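# Sort machined parts and load station A's vise

## Task

Station A sits at the -y end of the track and station B at the +y end. Parts that have had the first operation show a pocket cut into the top; parts that have had both operations also have notches cut into the long walls of that pocket. Sort everything and load the vise at station A: put one raw blank in station A's vise, resting on both support bars and pressed against the fixed jaw (the jaw on the side away from the piston rod) and against the work stop (the short rod at one end of the jaws); put the second raw blank and the brass blank entirely on station A's infeed plate; put both first-operation parts entirely on station B's infeed plate; put the part that has had both operations on the floor of station B's outfeed tray with its pocket facing up. Apart from the fully machined part, each part must end either in its starting orientation or flipped over, and no part may sit on top of a plate's pins. Nothing counts if it only stays in place because the robot holds it, so release everything and move the arm away at the end.

## Robot and tools

Robot: one six-joint arm with a two-finger gripper, mounted on a carriage that drives along a floor track (the device called rail). Rows move only the arm; the carriage moves only by rail commands, and the arm and its targets travel with it.

Scene frame: fixed to the table, metres. Table top is z = 0, +z up. The track lies along y at x = 0, and y = 0 where the rail reads position_m 0. The table edge starts at x = 0.31. The arm base sits at x = 0, y about equal to position_m, z = 0.03, facing +x. Station A is toward -y, station B toward +y.

Gripper: fingers point along the gripper's +z axis and close along its y axis. end_effector_position is the point between the pads when closed; fingertips stick out about 33 mm past it when closed and 9 mm when fully open. Closing pushes the tips roughly 24 mm further from the arm, so keep that clearance above surfaces.

execute_actions(actions): a list holding a single action object (an empty list just reports state and images). Keys:
- rows: 1 to 15 rows, each played for one control step of 1/30 s. Each row is 9 numbers, each in [-1, 1], in this order: waist, shoulder, elbow, forearm roll, wrist pitch, wrist roll, gripper position, gripper force_limit, gripper speed. The first six are offsets, not poses: each is a joint displacement measured from the joint angles at the start of the action (the last reported angles), not from the previous row. Scale: 1.0 equals 1.398 rad for waist and shoulder, 2.097 rad for elbow, 2.622 rad for the three wrist joints. Joint ranges: elbow -2.792 to 2.792 rad, all others -6.283 to 6.283 rad; asking more than 0.010 rad beyond a limit gets the call refused, and targets past the real end are clipped (reported as "joint sent to its limit"). The last three are absolute gripper commands: position +1 fully open (140 mm), about -0.8 pads touching, -1 close until blocked; force_limit -1 about 14 N, 0 about 60 N, +1 about 107 N; speed -1 about 30 mm/s, 0 about 140, +1 about 250.
- steps: duration in control steps, 1 to 450, default 15, never fewer than the row count. After the last row the arm keeps heading for that row's target and the gripper keeps its command.
- until: stops the action early when all listed conditions hold, e.g. {"rail": {"position_status": ["!=", "moving"]}}, {"all": {"status": "ended"}}, {"any": {"status": "ended"}}. Numeric tests need an operator (=, !=, <, <=, >, >=). It does not halt motion.
- rail: {"position_m": absolute carriage target in metres, -2 to 2}, {"speed_m_s": top speed 0.01 to 1, starts at 1, persists}, or {"stop": true} alone. Any bad value or unknown name refuses the whole call.

Motion limits: each joint target is kept within a lead of the measured angle (0.456 rad waist/shoulder, 0.683 elbow, 0.854 wrist joints), and targets are pulled back if they would put the hand over 70 mm from where it is. Large moves therefore need several actions; give long moves enough steps and resend the remainder rather than relying on drift.

Rail use: send position_m, then wait with an until on position_status != moving. Braking is 2 m/s2. Arrival means within 1.4 mm. Let the carriage arrive before placing the hand at a scene point or ending. Status words: moving, done, stopped, contact_stop (blocked, over about 320 N; re-read position after it settles), time_out (look for an obstruction, clear it, resend), stopped_with_arm (arm was blocked or stopped; send followable rows, then resend). position_answer not_taken means resend.

Results: end_effector_position (m) and end_effector_quat_wxyz, velocities, Joint positions and Joint velocities in order rail, waist, shoulder, elbow, forearm roll, wrist pitch, wrist roll (m or rad). Printed hand position can be off, more so at long reach. object_status: 0 moving, 1 blocked while opening, 2 blocked while closing (a grip), 3 reached target or pads met. After closing with -1, confirm status 2. To squeeze harder, raise force_limit and change position (e.g. -1 to -0.98). position_measured is in counts, 3 open to 230 closed, not linear. Warning lines: "joint command not followed", "pose unreachable", "previous command not reached", MOTOR HOT, fault lines.

zoom_image(camera, region): camera is one of cam_bench_left, cam_bench_right, cam_high, cam_low, cam_wrist; region is [x0, y0, x1, y1] in pixels of that 504x504 image, top-left origin, at most 504 by 504. Calibration (intrinsics and world-to-camera transforms) was supplied and may be off by a few degrees and millimetres.

finished_scene(scene): give the number of the scene being closed; it is final and reports success. Call it only after releasing and clearing.

Avoid: knocking or placing anything off the table, drops, slips, slamming, hard shoves. Contact torque at a joint's load limit (waist and shoulder 299, elbow 140, wrist joints 39.6 N m, held weight included) or any outside force of 144 N stops the arm for 10 s. Holding loads heats motors; overheating brakes the arm. Held parts may occasionally be tugged, and loose items nudged, so recheck grips and positions. The robot holds its last command while the operator is thinking.

Each tool is called after "Emit:" by a JSON object that holds its "fn" and its "kwargs".

## Session

Emit:
{"fn": "execute_actions", "kwargs": {"actions": []}}

Scene clock: 0.00 s.
end_effector_position=(+0.6595, -1.0741, +0.2317) position_measured=3 object_status=3 end_effector_quat_wxyz=(-0.299, -0.081, +0.944, -0.117) end_effector_velocity=(+0.000, +0.000, +0.000) end_effector_angular_velocity=(+0.000, +0.000, +0.000)
Joint positions: [-0.968 -0.061  0.55   1.415 -0.312  1.753  4.514]
Joint velocities: [ 0.  0.  0.  0.  0.  0. -0.]
rail: position_m=-0.968 position_m_goal=-0.968 speed_m_s=1.00 position_status=done position_answer=taken refusals=0

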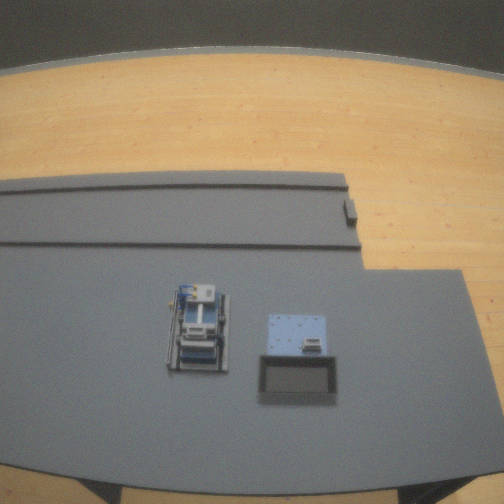

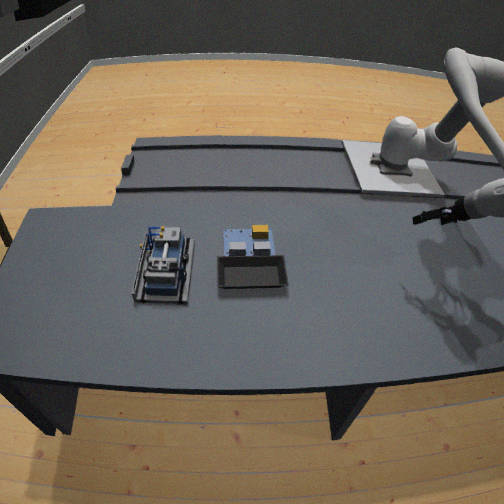

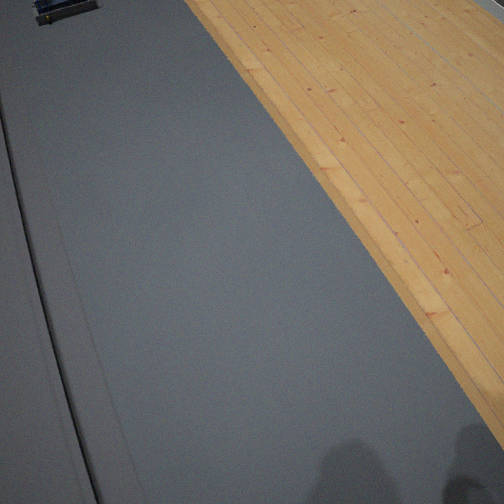

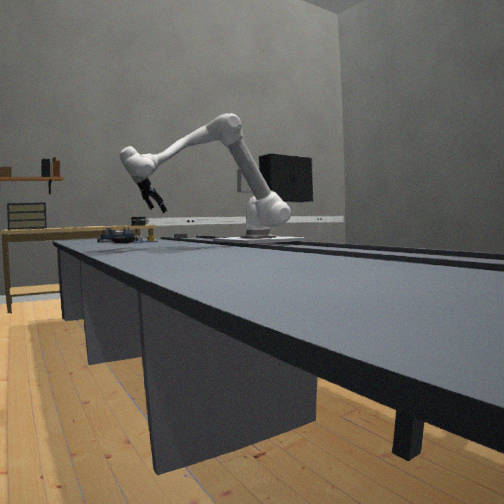

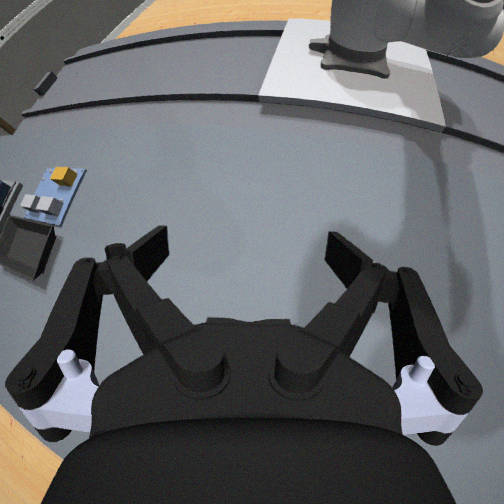

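Emit:
{"fn": "zoom_image", "kwargs": {"camera": "cam_bench_right", "region": [110, 200, 310, 320]}}

Emit:
{"fn": "zoom_image", "kwargs": {"camera": "cam_bench_left", "region": [150, 270, 350, 410]}}

Region (110, 200, 310, 320) of cam_bench_right's 504x504 image, scaled by 2.520, with more detail than that image has; it fills the top 302 rows of this view, and the rest is white.

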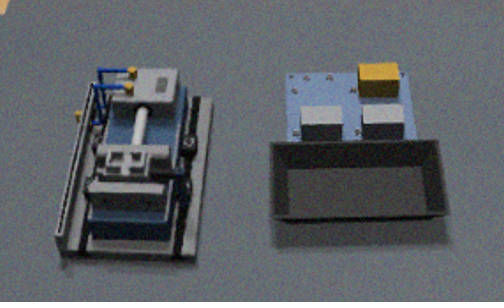

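Region (150, 270, 350, 410) of cam_bench_left's 504x504 image, scaled by 2.520, with more detail than that image has; it fills the top 353 rows of this view, and the rest is white.

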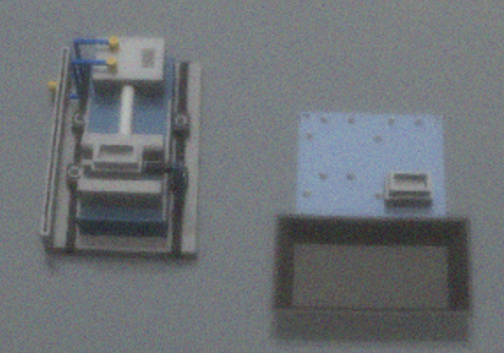

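Emit:
{"fn": "execute_actions", "kwargs": {"actions": [{"rows":[[0.0436,-0.308,0.119,0.119,-0.1507,0.0756,1,0,0]],"rail":{"position_m":-1.95},"steps":75}]}}

Scene clock: 12.57 s.
end_effector_position=(+0.6199, -1.9159, +0.3468) position_measured=3 object_status=3 end_effector_quat_wxyz=(-0.001, +0.000, +1.000, +0.000) end_effector_velocity=(-0.000, +0.000, +0.000) end_effector_angular_velocity=(-0.000, -0.000, -0.000)
Joint positions: [-1.95  -0.     0.12   1.665  0.     1.358  4.713]
Joint velocities: [ 0.  0. -0. -0. -0.  0.  0.]
rail: position_m=-1.950 position_m_goal=-1.950 speed_m_s=1.00 position_status=done position_answer=taken refusals=0
camera_calibration (this result's frames):
cam_wrist: T_world_to_cam=[[-0.057033, 0.998362, 0.00445144, 1.93952], [0.936528, 0.0519547, 0.346721, -0.605121], [0.345922, 0.0239434, -0.937958, 0.3503], [0, 0, 0, 1]] pos_world=[0.556153, -1.91329, 0.529741]

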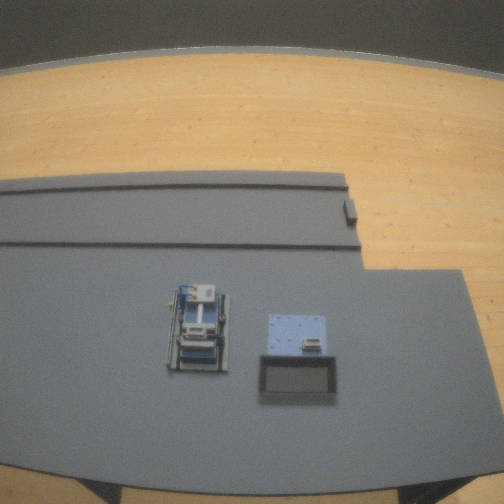

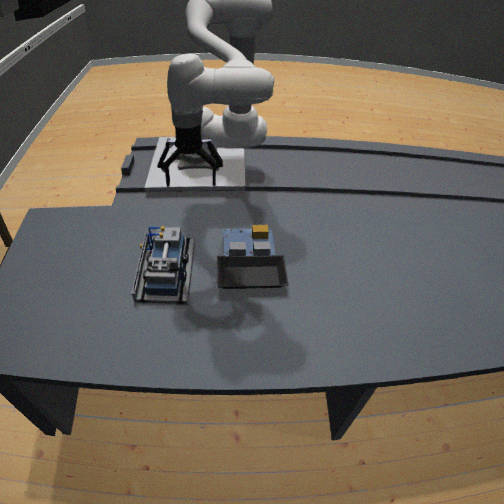

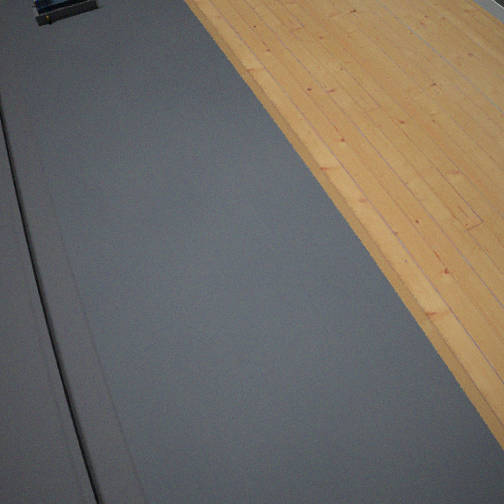

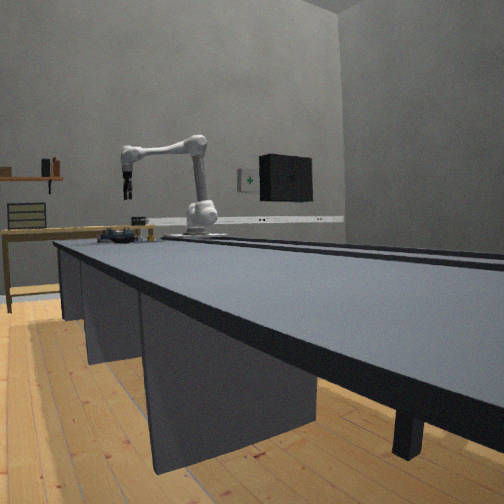

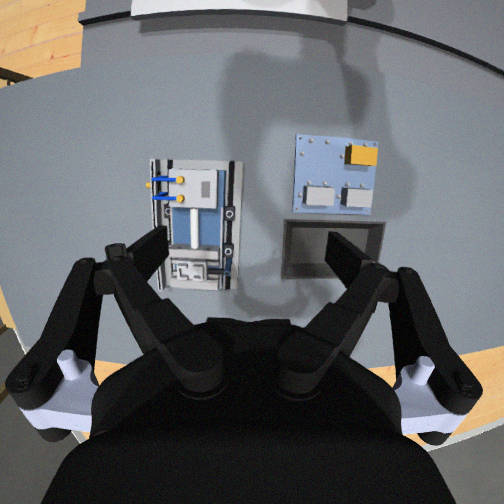

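Emit:
{"fn": "zoom_image", "kwargs": {"camera": "cam_wrist", "region": [130, 120, 400, 300]}}

Region (130, 120, 400, 300) of cam_wrist's 504x504 image, scaled by 1.867, with more detail than that image has.

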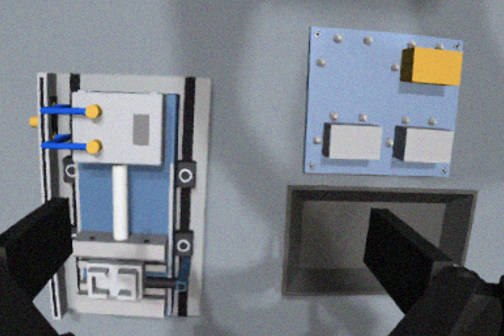

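Emit:
{"fn": "execute_actions", "kwargs": {"actions": [{"rows":[[-0.0458,0.2775,-0.1917,0,0.0048,-0.0248,1,0,0]],"rail":{"position_m":-2.0},"steps":40}]}}

Emit:
{"fn": "zoom_image", "kwargs": {"camera": "cam_wrist", "region": [130, 100, 380, 300]}}

Scene clock: 24.30 s.
end_effector_position=(+0.8498, -2.0203, +0.2808) position_measured=3 object_status=3 end_effector_quat_wxyz=(+0.000, -0.000, +1.000, +0.000) end_effector_velocity=(+0.000, -0.000, -0.000) end_effector_angular_velocity=(-0.000, +0.000, +0.000)
Joint positions: [-2.    -0.065  0.508  1.263  0.     1.371  4.648]
Joint velocities: [ 0.  0.  0. -0. -0. -0. -0.]
rail: position_m=-2.000 position_m_goal=-2.000 speed_m_s=1.00 position_status=done position_answer=taken refusals=0
camera_calibration (this result's frames):
cam_wrist: T_world_to_cam=[[-0.0580018, 0.998307, 0.00436183, 2.05791], [0.935952, 0.0528579, 0.348138, -0.790179], [0.347318, 0.0242751, -0.937433, 0.210681], [0, 0, 0, 1]] pos_world=[0.785759, -2.01778, 0.463614]

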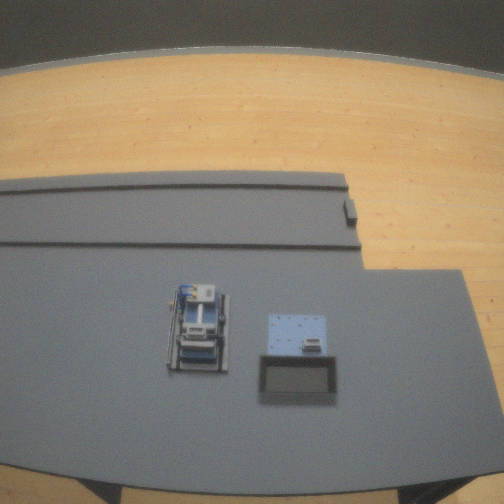

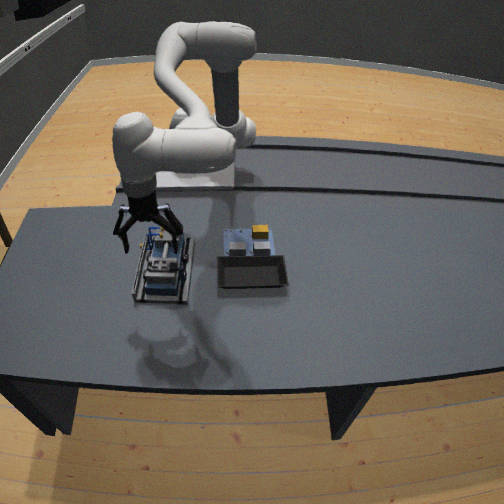

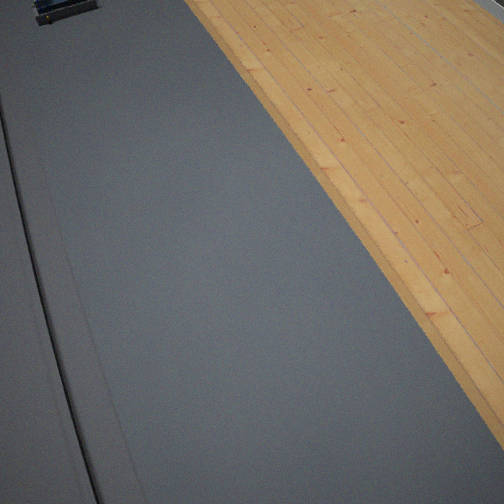

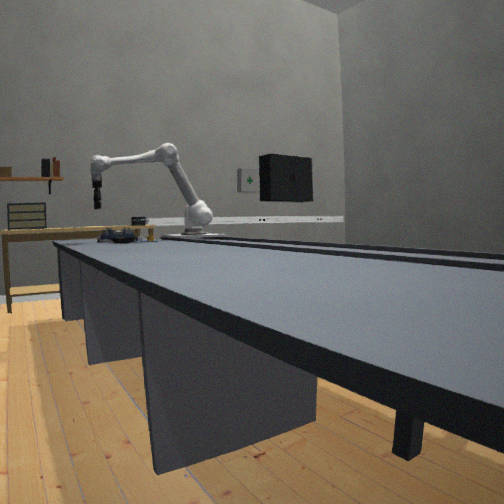

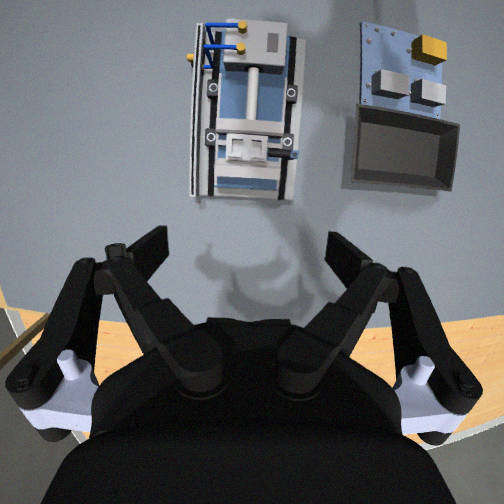

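Region (130, 100, 380, 300) of cam_wrist's 504x504 image, scaled by 2.016, with more detail than that image has; it fills the top 403 rows of this view, and the rest is white.

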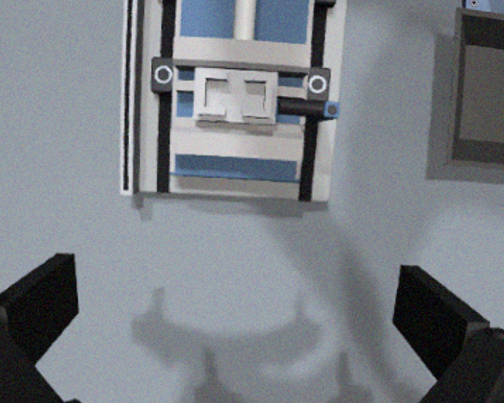

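Emit:
{"fn": "zoom_image", "kwargs": {"camera": "cam_bench_left", "region": [165, 310, 235, 375]}}

Emit:
{"fn": "zoom_image", "kwargs": {"camera": "cam_low", "region": [85, 205, 165, 250]}}

Region (165, 310, 235, 375) of cam_bench_left's 504x504 image, scaled by 7.200, with more detail than that image has; it fills the top 468 rows of this view, and the rest is white.

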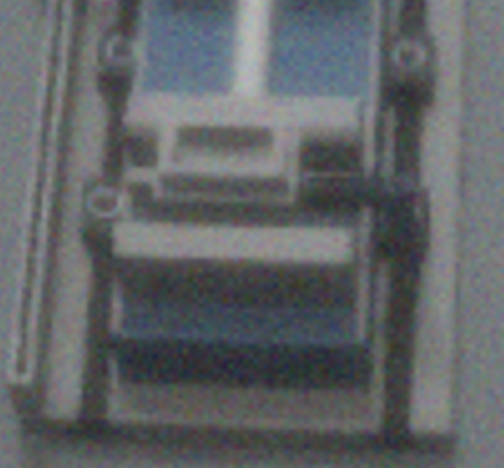

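Region (85, 205, 165, 250) of cam_low's 504x504 image, scaled by 6.300, with more detail than that image has; it fills the top 284 rows of this view, and the rest is white.

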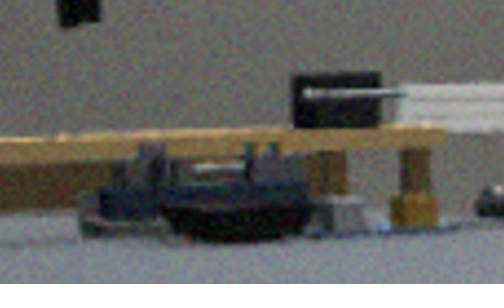

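Emit:
{"fn": "execute_actions", "kwargs": {"actions": [{"rows":[[-0.0044,-0.0612,0.1428,0,-0.0817,0.5965,0.05,0,0]],"steps":40}]}}

Scene clock: 41.10 s.
end_effector_position=(+0.7665, -2.0197, +0.1908) position_measured=123 object_status=3 end_effector_quat_wxyz=(+0.000, +0.707, +0.708, +0.000) end_effector_velocity=(-0.000, +0.000, +0.000) end_effector_angular_velocity=(-0.000, -0.000, +0.000)
Joint positions: [-2.    -0.071  0.422  1.562  0.     1.157  6.211]
Joint velocities: [ 0. -0. -0.  0.  0.  0. -0.]
rail: position_m=-2.000 position_m_goal=-2.000 speed_m_s=1.00 position_status=done position_answer=taken refusals=0
camera_calibration (this result's frames):
cam_wrist: T_world_to_cam=[[0.998254, 0.0588951, 0.00460859, -0.654169], [0.0536137, -0.935965, 0.347986, -2.00166], [0.0248082, -0.347132, -0.937488, -0.347674], [0, 0, 0, 1]] pos_world=[0.768968, -1.95565, 0.373626]

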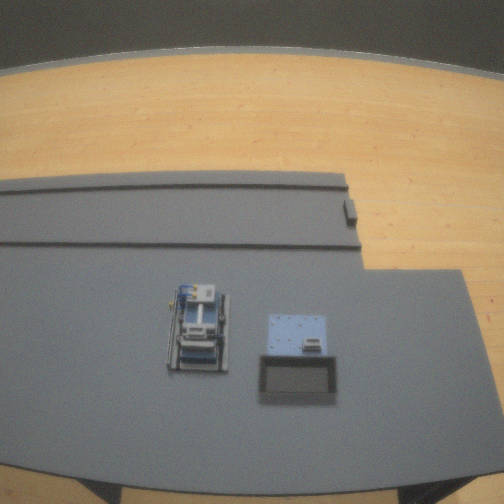

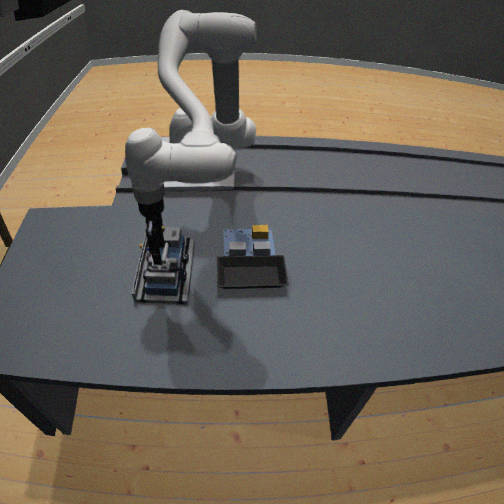

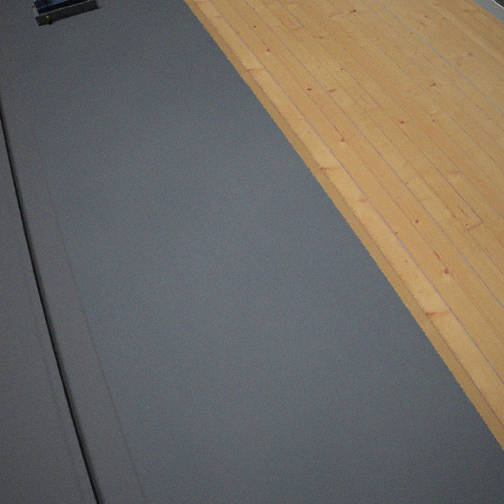

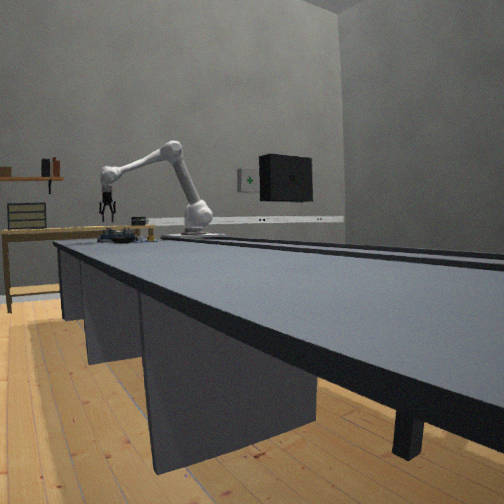

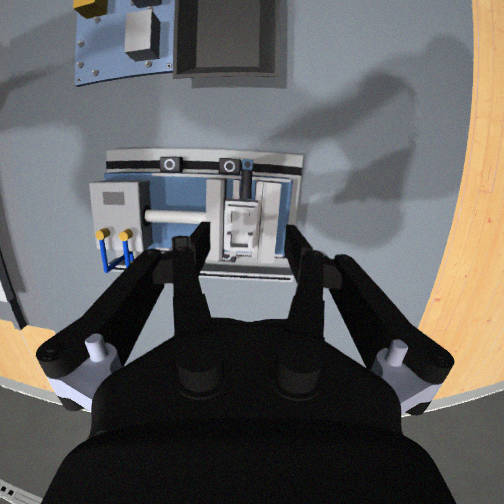

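Emit:
{"fn": "zoom_image", "kwargs": {"camera": "cam_wrist", "region": [170, 150, 320, 290]}}

Emit:
{"fn": "zoom_image", "kwargs": {"camera": "cam_low", "region": [75, 185, 155, 250]}}

Region (170, 150, 320, 290) of cam_wrist's 504x504 image, scaled by 3.360, with more detail than that image has; it fills the top 470 rows of this view, and the rest is white.

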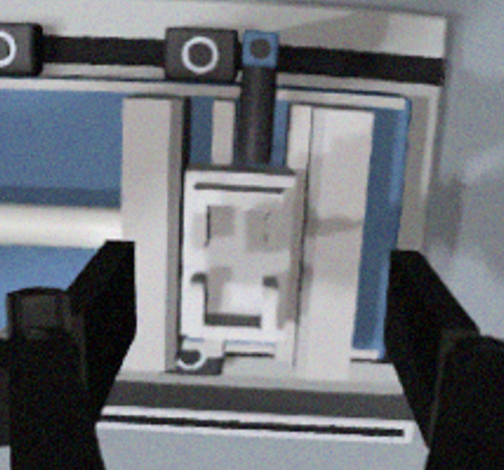

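Region (75, 185, 155, 250) of cam_low's 504x504 image, scaled by 6.300, with more detail than that image has; it fills the top 410 rows of this view, and the rest is white.

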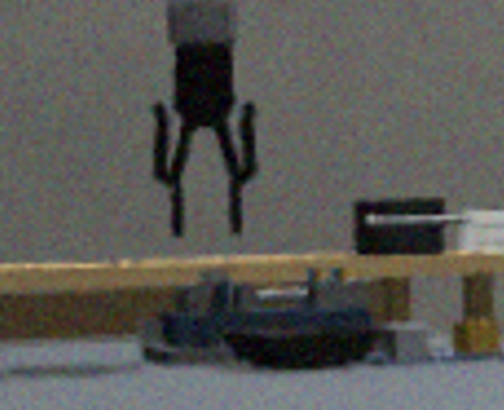

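Emit:
{"fn": "execute_actions", "kwargs": {"actions": [{"rows":[[-0.0073,0.017,0.0304,0,-0.0334,-0.0036,0.05,0,0]],"steps":25}]}}

Emit:
{"fn": "zoom_image", "kwargs": {"camera": "cam_wrist", "region": [170, 150, 320, 290]}}

Emit:
{"fn": "zoom_image", "kwargs": {"camera": "cam_low", "region": [75, 185, 155, 250]}}

Scene clock: 51.07 s.
end_effector_position=(+0.7581, -2.0269, +0.1407) position_measured=123 object_status=3 end_effector_quat_wxyz=(+0.000, +0.707, +0.707, +0.000) end_effector_velocity=(-0.000, +0.000, -0.000) end_effector_angular_velocity=(+0.000, +0.000, +0.000)
Joint positions: [-2.    -0.081  0.446  1.626  0.     1.069  6.202]
Joint velocities: [ 0. -0. -0.  0. -0. -0. -0.]
rail: position_m=-2.000 position_m_goal=-2.000 speed_m_s=1.00 position_status=done position_answer=taken refusals=0
camera_calibration (this result's frames):
cam_wrist: T_world_to_cam=[[0.998302, 0.0580569, 0.00464254, -0.646833], [0.0528157, -0.936007, 0.347997, -1.99], [0.0245491, -0.347161, -0.937484, -0.396773], [0, 0, 0, 1]] pos_world=[0.760578, -1.96284, 0.323548]

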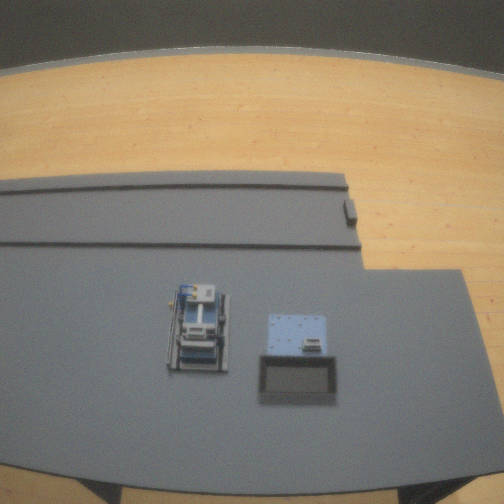

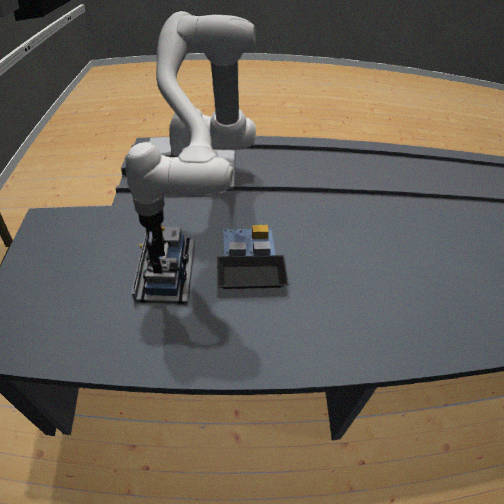

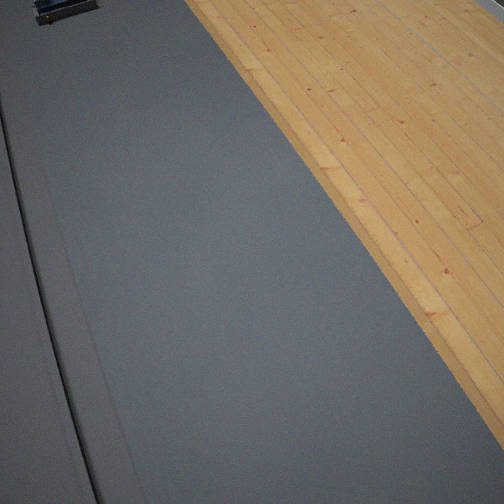

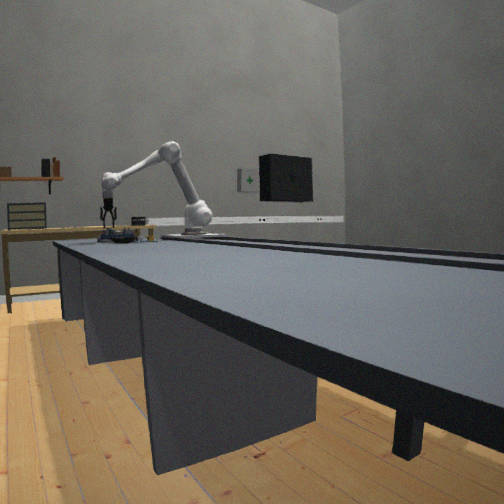

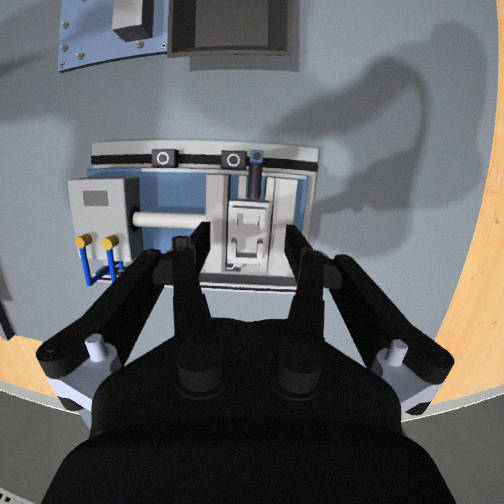

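Region (170, 150, 320, 290) of cam_wrist's 504x504 image, scaled by 3.360, with more detail than that image has; it fills the top 470 rows of this view, and the rest is white.

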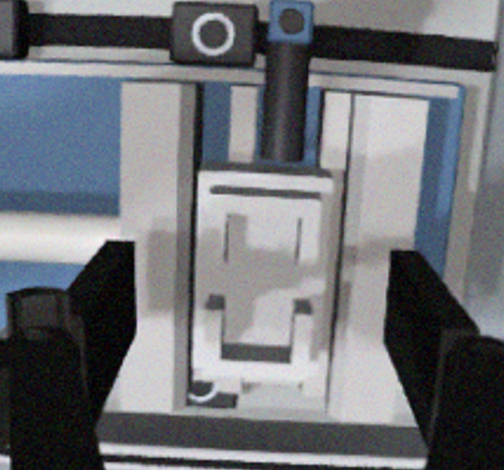

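Region (75, 185, 155, 250) of cam_low's 504x504 image, scaled by 6.300, with more detail than that image has; it fills the top 410 rows of this view, and the rest is white.

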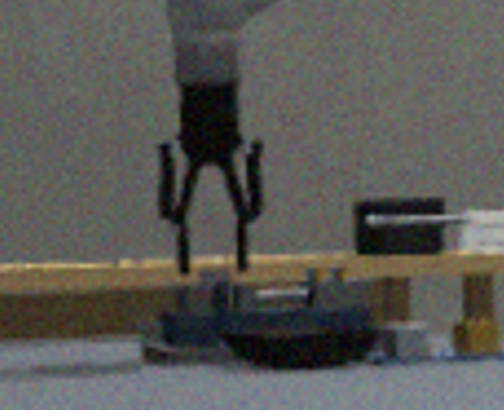

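Emit:
{"fn": "execute_actions", "kwargs": {"actions": [{"rows":[[0,0.0062,0.0043,0,-0.0068,0,0.05,0,0],[0,0.0062,0.0043,0,-0.0068,0,0.05,0,0],[0,0.0062,0.0043,0,-0.0068,0,0.05,0,0],[0,0.0062,0.0043,0,-0.0068,0,0.05,0,0],[0,0.0062,0.0043,0,-0.0068,0,0.05,0,0],[0,0.0062,0.0043,0,-0.0068,0,0.05,0,0],[0,0.0062,0.0043,0,-0.0068,0,0.05,0,0],[0,0.0062,0.0043,0,-0.0068,0,0.05,0,0],[0,0.0062,0.0043,0,-0.0068,0,0.05,0,0],[0,0.0062,0.0043,0,-0.0068,0,0.05,0,0],[0,0.0062,0.0043,0,-0.0068,0,0.05,0,0],[0,0.0062,0.0043,0,-0.0068,0,0.05,0,0],[0,0.0062,0.0043,0,-0.0068,0,-1,0.6,-0.5]],"steps":35}]}}

Emit:
{"fn": "zoom_image", "kwargs": {"camera": "cam_low", "region": [75, 185, 155, 250]}}

Emit:
{"fn": "zoom_image", "kwargs": {"camera": "cam_wrist", "region": [170, 150, 320, 290]}}

Scene clock: 61.37 s.
end_effector_position=(+0.7582, -2.0268, +0.1299) position_measured=180 object_status=2 end_effector_quat_wxyz=(+0.000, +0.707, +0.707, +0.000) end_effector_velocity=(-0.000, -0.000, -0.000) end_effector_angular_velocity=(+0.000, +0.001, -0.000)
Joint positions: [-2.    -0.081  0.455  1.635  0.     1.051  6.202]
Joint velocities: [ 0.    -0.    -0.     0.001  0.     0.     0.   ]
rail: position_m=-2.000 position_m_goal=-2.000 speed_m_s=1.00 position_status=done position_answer=taken refusals=0
camera_calibration (this result's frames):
cam_wrist: T_world_to_cam=[[0.998296, 0.0581292, 0.00505099, -0.64684], [0.05274, -0.935987, 0.348061, -1.98612], [0.0249602, -0.347201, -0.937458, -0.407307], [0, 0, 0, 1]] pos_world=[0.760653, -1.9628, 0.312723]

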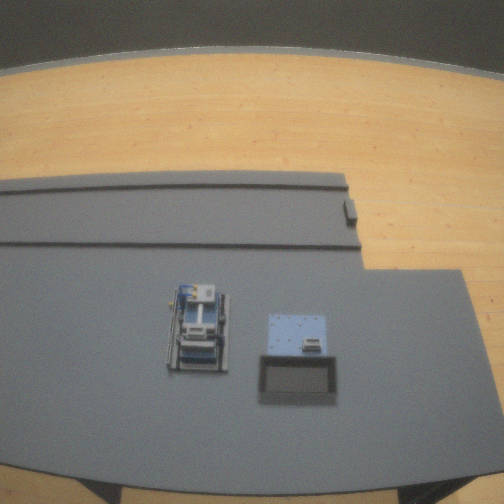

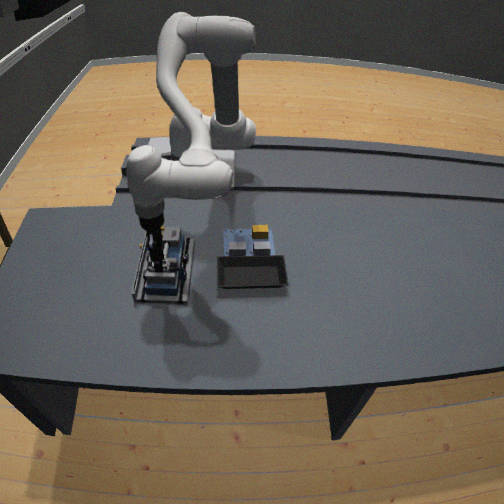

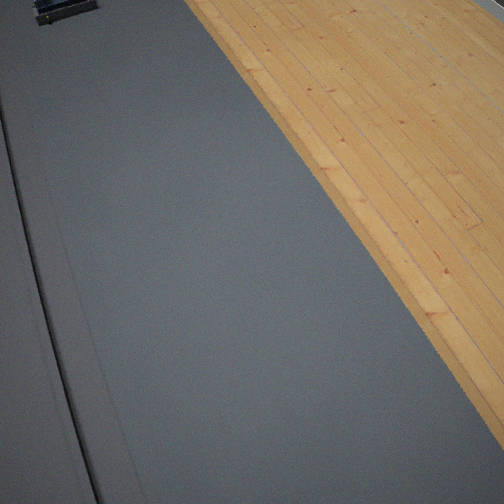

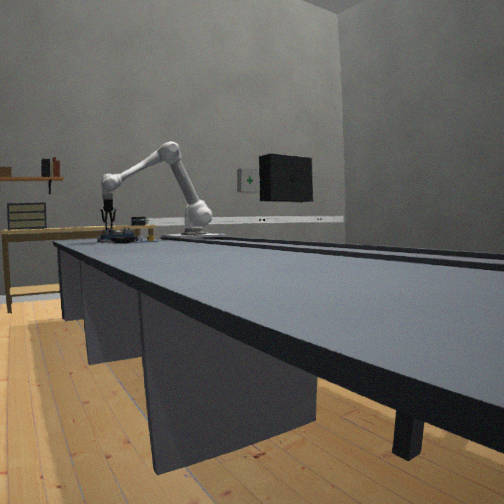

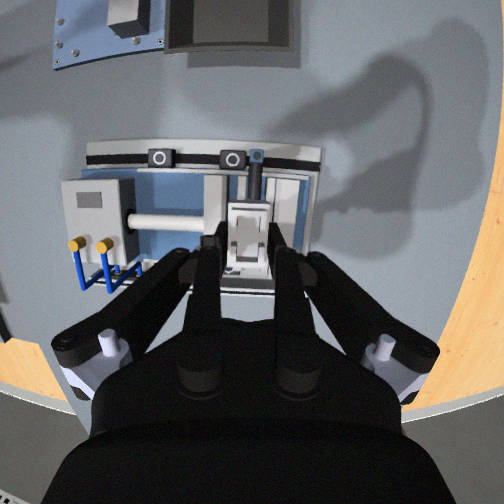

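Region (75, 185, 155, 250) of cam_low's 504x504 image, scaled by 6.300, with more detail than that image has; it fills the top 410 rows of this view, and the rest is white.

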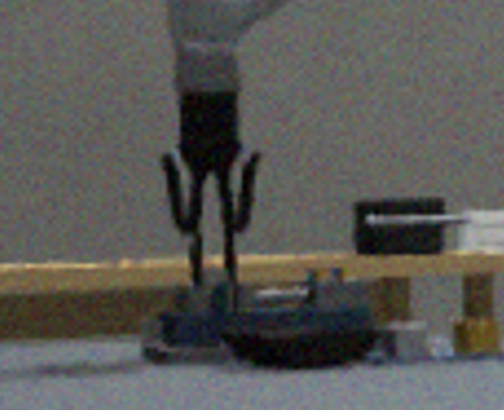

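Region (170, 150, 320, 290) of cam_wrist's 504x504 image, scaled by 3.360, with more detail than that image has; it fills the top 470 rows of this view, and the rest is white.

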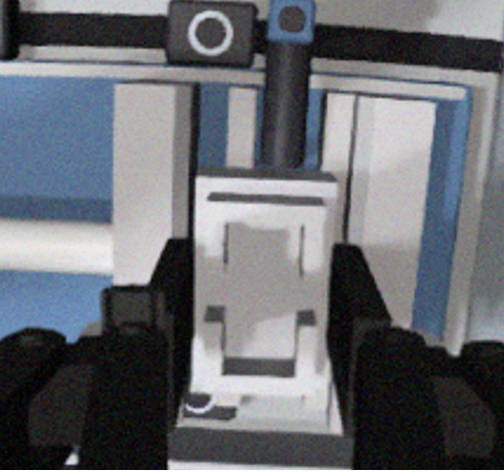

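Emit:
{"fn": "execute_actions", "kwargs": {"actions": [{"rows":[[0,-0.003,-0.0022,0,0.0034,0,-1,0.6,-0.5],[0,-0.006,-0.0044,0,0.0068,0,-1,0.6,-0.5],[0,-0.009,-0.0067,0,0.0102,0,-1,0.6,-0.5],[0,-0.012,-0.009,0,0.0136,0,-1,0.6,-0.5],[0,-0.015,-0.0114,0,0.0171,0,-1,0.6,-0.5],[0,-0.018,-0.0139,0,0.0207,0,-1,0.6,-0.5],[0,-0.021,-0.0165,0,0.0244,0,-1,0.6,-0.5],[0,-0.024,-0.0191,0,0.0281,0,-1,0.6,-0.5],[0,-0.027,-0.0218,0,0.0318,0,-1,0.6,-0.5],[0,-0.03,-0.0246,0,0.0357,0,-1,0.6,-0.5],[0,-0.033,-0.0274,0,0.0395,0,-1,0.6,-0.5],[0,-0.0366,-0.0308,0,0.0441,0,-1,0.6,-0.5]],"steps":22}]}}

Emit:
{"fn": "execute_actions", "kwargs": {"actions": [{"rail":{"position_m":-1.845},"steps":60,"until":{"rail":{"position_status":["!=","moving"]}}}]}}

Emit:
{"fn": "zoom_image", "kwargs": {"camera": "cam_low", "region": [75, 185, 155, 250]}}

Emit:
{"fn": "zoom_image", "kwargs": {"camera": "cam_bench_right", "region": [120, 190, 300, 320]}}

Scene clock: 69.70 s.
end_effector_position=(+0.7582, -2.0269, +0.2010) position_measured=180 object_status=2 end_effector_quat_wxyz=(+0.000, +0.707, +0.707, +0.000) end_effector_velocity=(-0.000, +0.000, -0.000) end_effector_angular_velocity=(+0.000, +0.000, +0.000)
Joint positions: [-2.    -0.081  0.403  1.57   0.     1.167  6.202]
Joint velocities: [ 0.  0. -0.  0.  0.  0. -0.]
rail: position_m=-2.000 position_m_goal=-2.000 speed_m_s=1.00 position_status=done position_answer=taken refusals=0
camera_calibration (this result's frames):
cam_wrist: T_world_to_cam=[[0.998301, 0.058046, 0.00515572, -0.647311], [0.0526266, -0.936007, 0.348024, -2.01083], [0.0250272, -0.347161, -0.937471, -0.340638], [0, 0, 0, 1]] pos_world=[0.76056, -1.96284, 0.383817]

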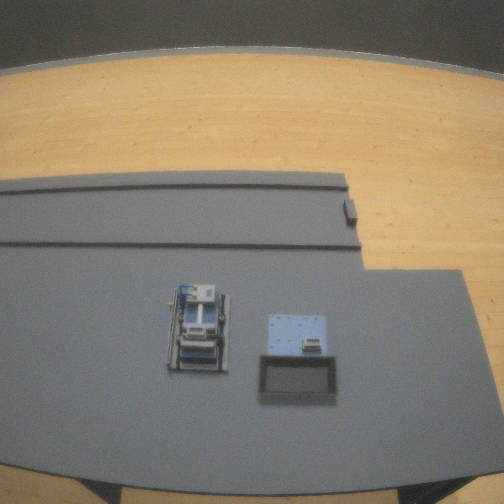

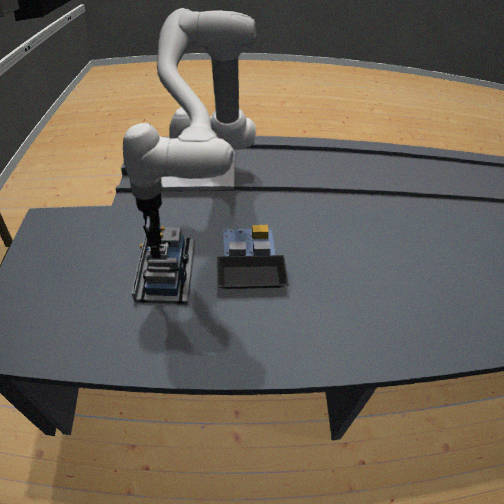

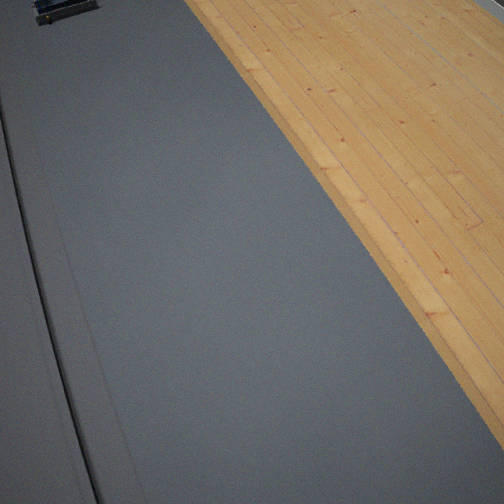

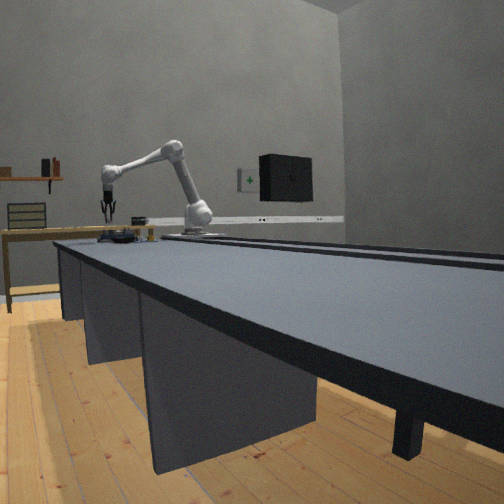

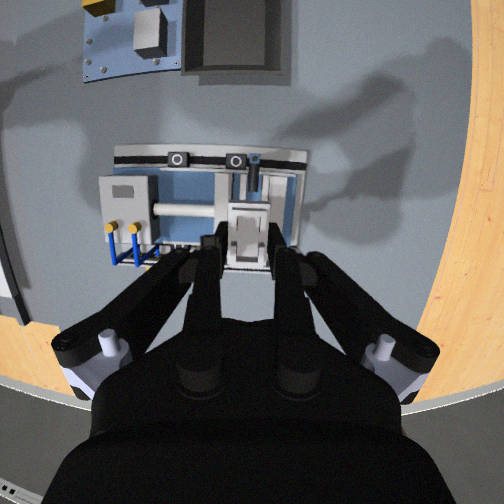

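Scene clock: 70.27 s.
end_effector_position=(+0.7582, -1.8707, +0.2010) position_measured=180 object_status=2 end_effector_quat_wxyz=(+0.000, +0.707, +0.707, +0.000) end_effector_velocity=(-0.000, +0.003, -0.000) end_effector_angular_velocity=(+0.000, +0.000, -0.000)
Joint positions: [-1.844 -0.081  0.403  1.57   0.     1.167  6.202]
Joint velocities: [ 0.003 -0.     0.     0.     0.     0.     0.   ]
rail: position_m=-1.844 position_m_goal=-1.845 speed_m_s=1.00 position_status=done position_answer=taken refusals=0
camera_calibration (this result's frames):
cam_wrist: T_world_to_cam=[[0.998288, 0.0582639, 0.00520376, -0.656009], [0.0528129, -0.935979, 0.348073, -1.86481], [0.0251507, -0.347202, -0.937453, -0.286575], [0, 0, 0, 1]] pos_world=[0.760579, -1.8067, 0.383855]

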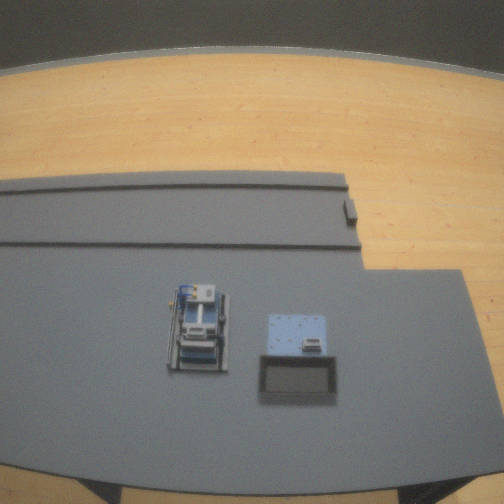

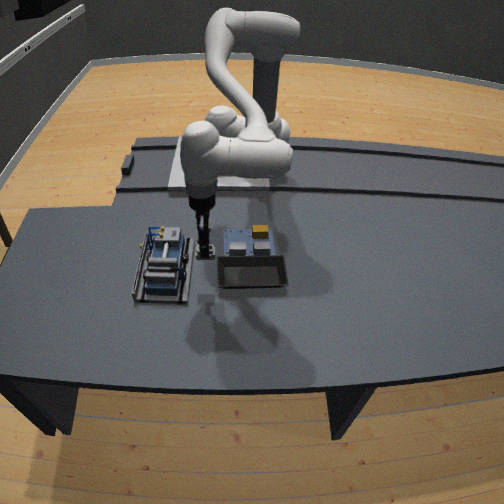

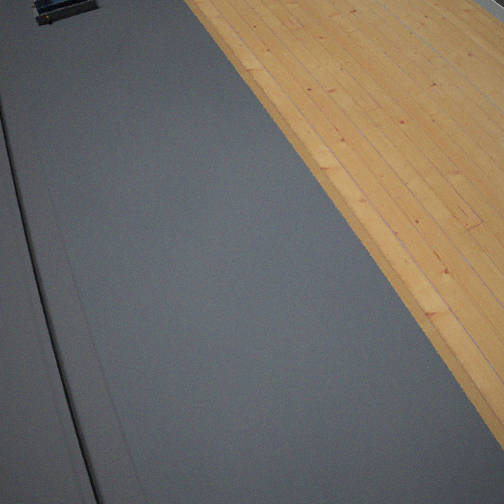

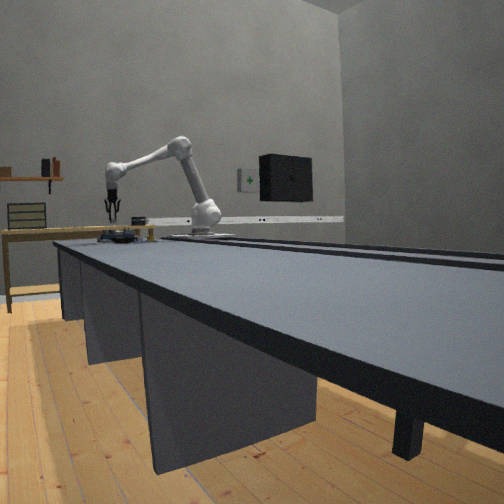

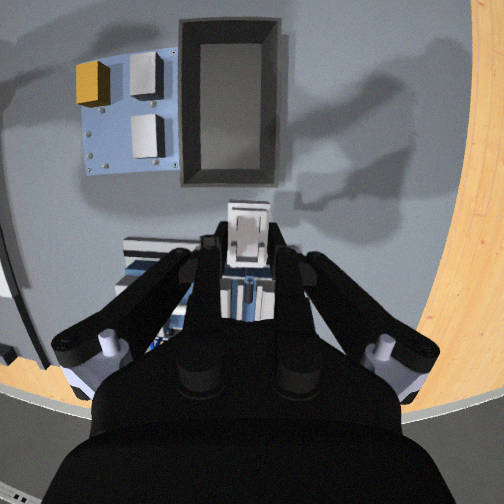

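Region (75, 185, 155, 250) of cam_low's 504x504 image, scaled by 6.300, with more detail than that image has; it fills the top 410 rows of this view, and the rest is white.

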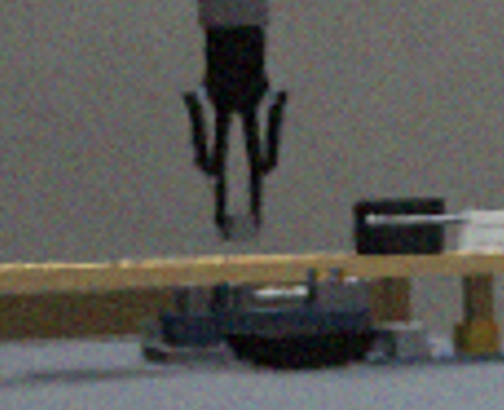

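Region (120, 190, 300, 320) of cam_bench_right's 504x504 image, scaled by 2.800, with more detail than that image has.

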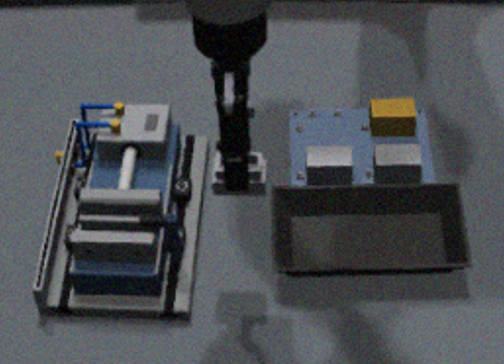

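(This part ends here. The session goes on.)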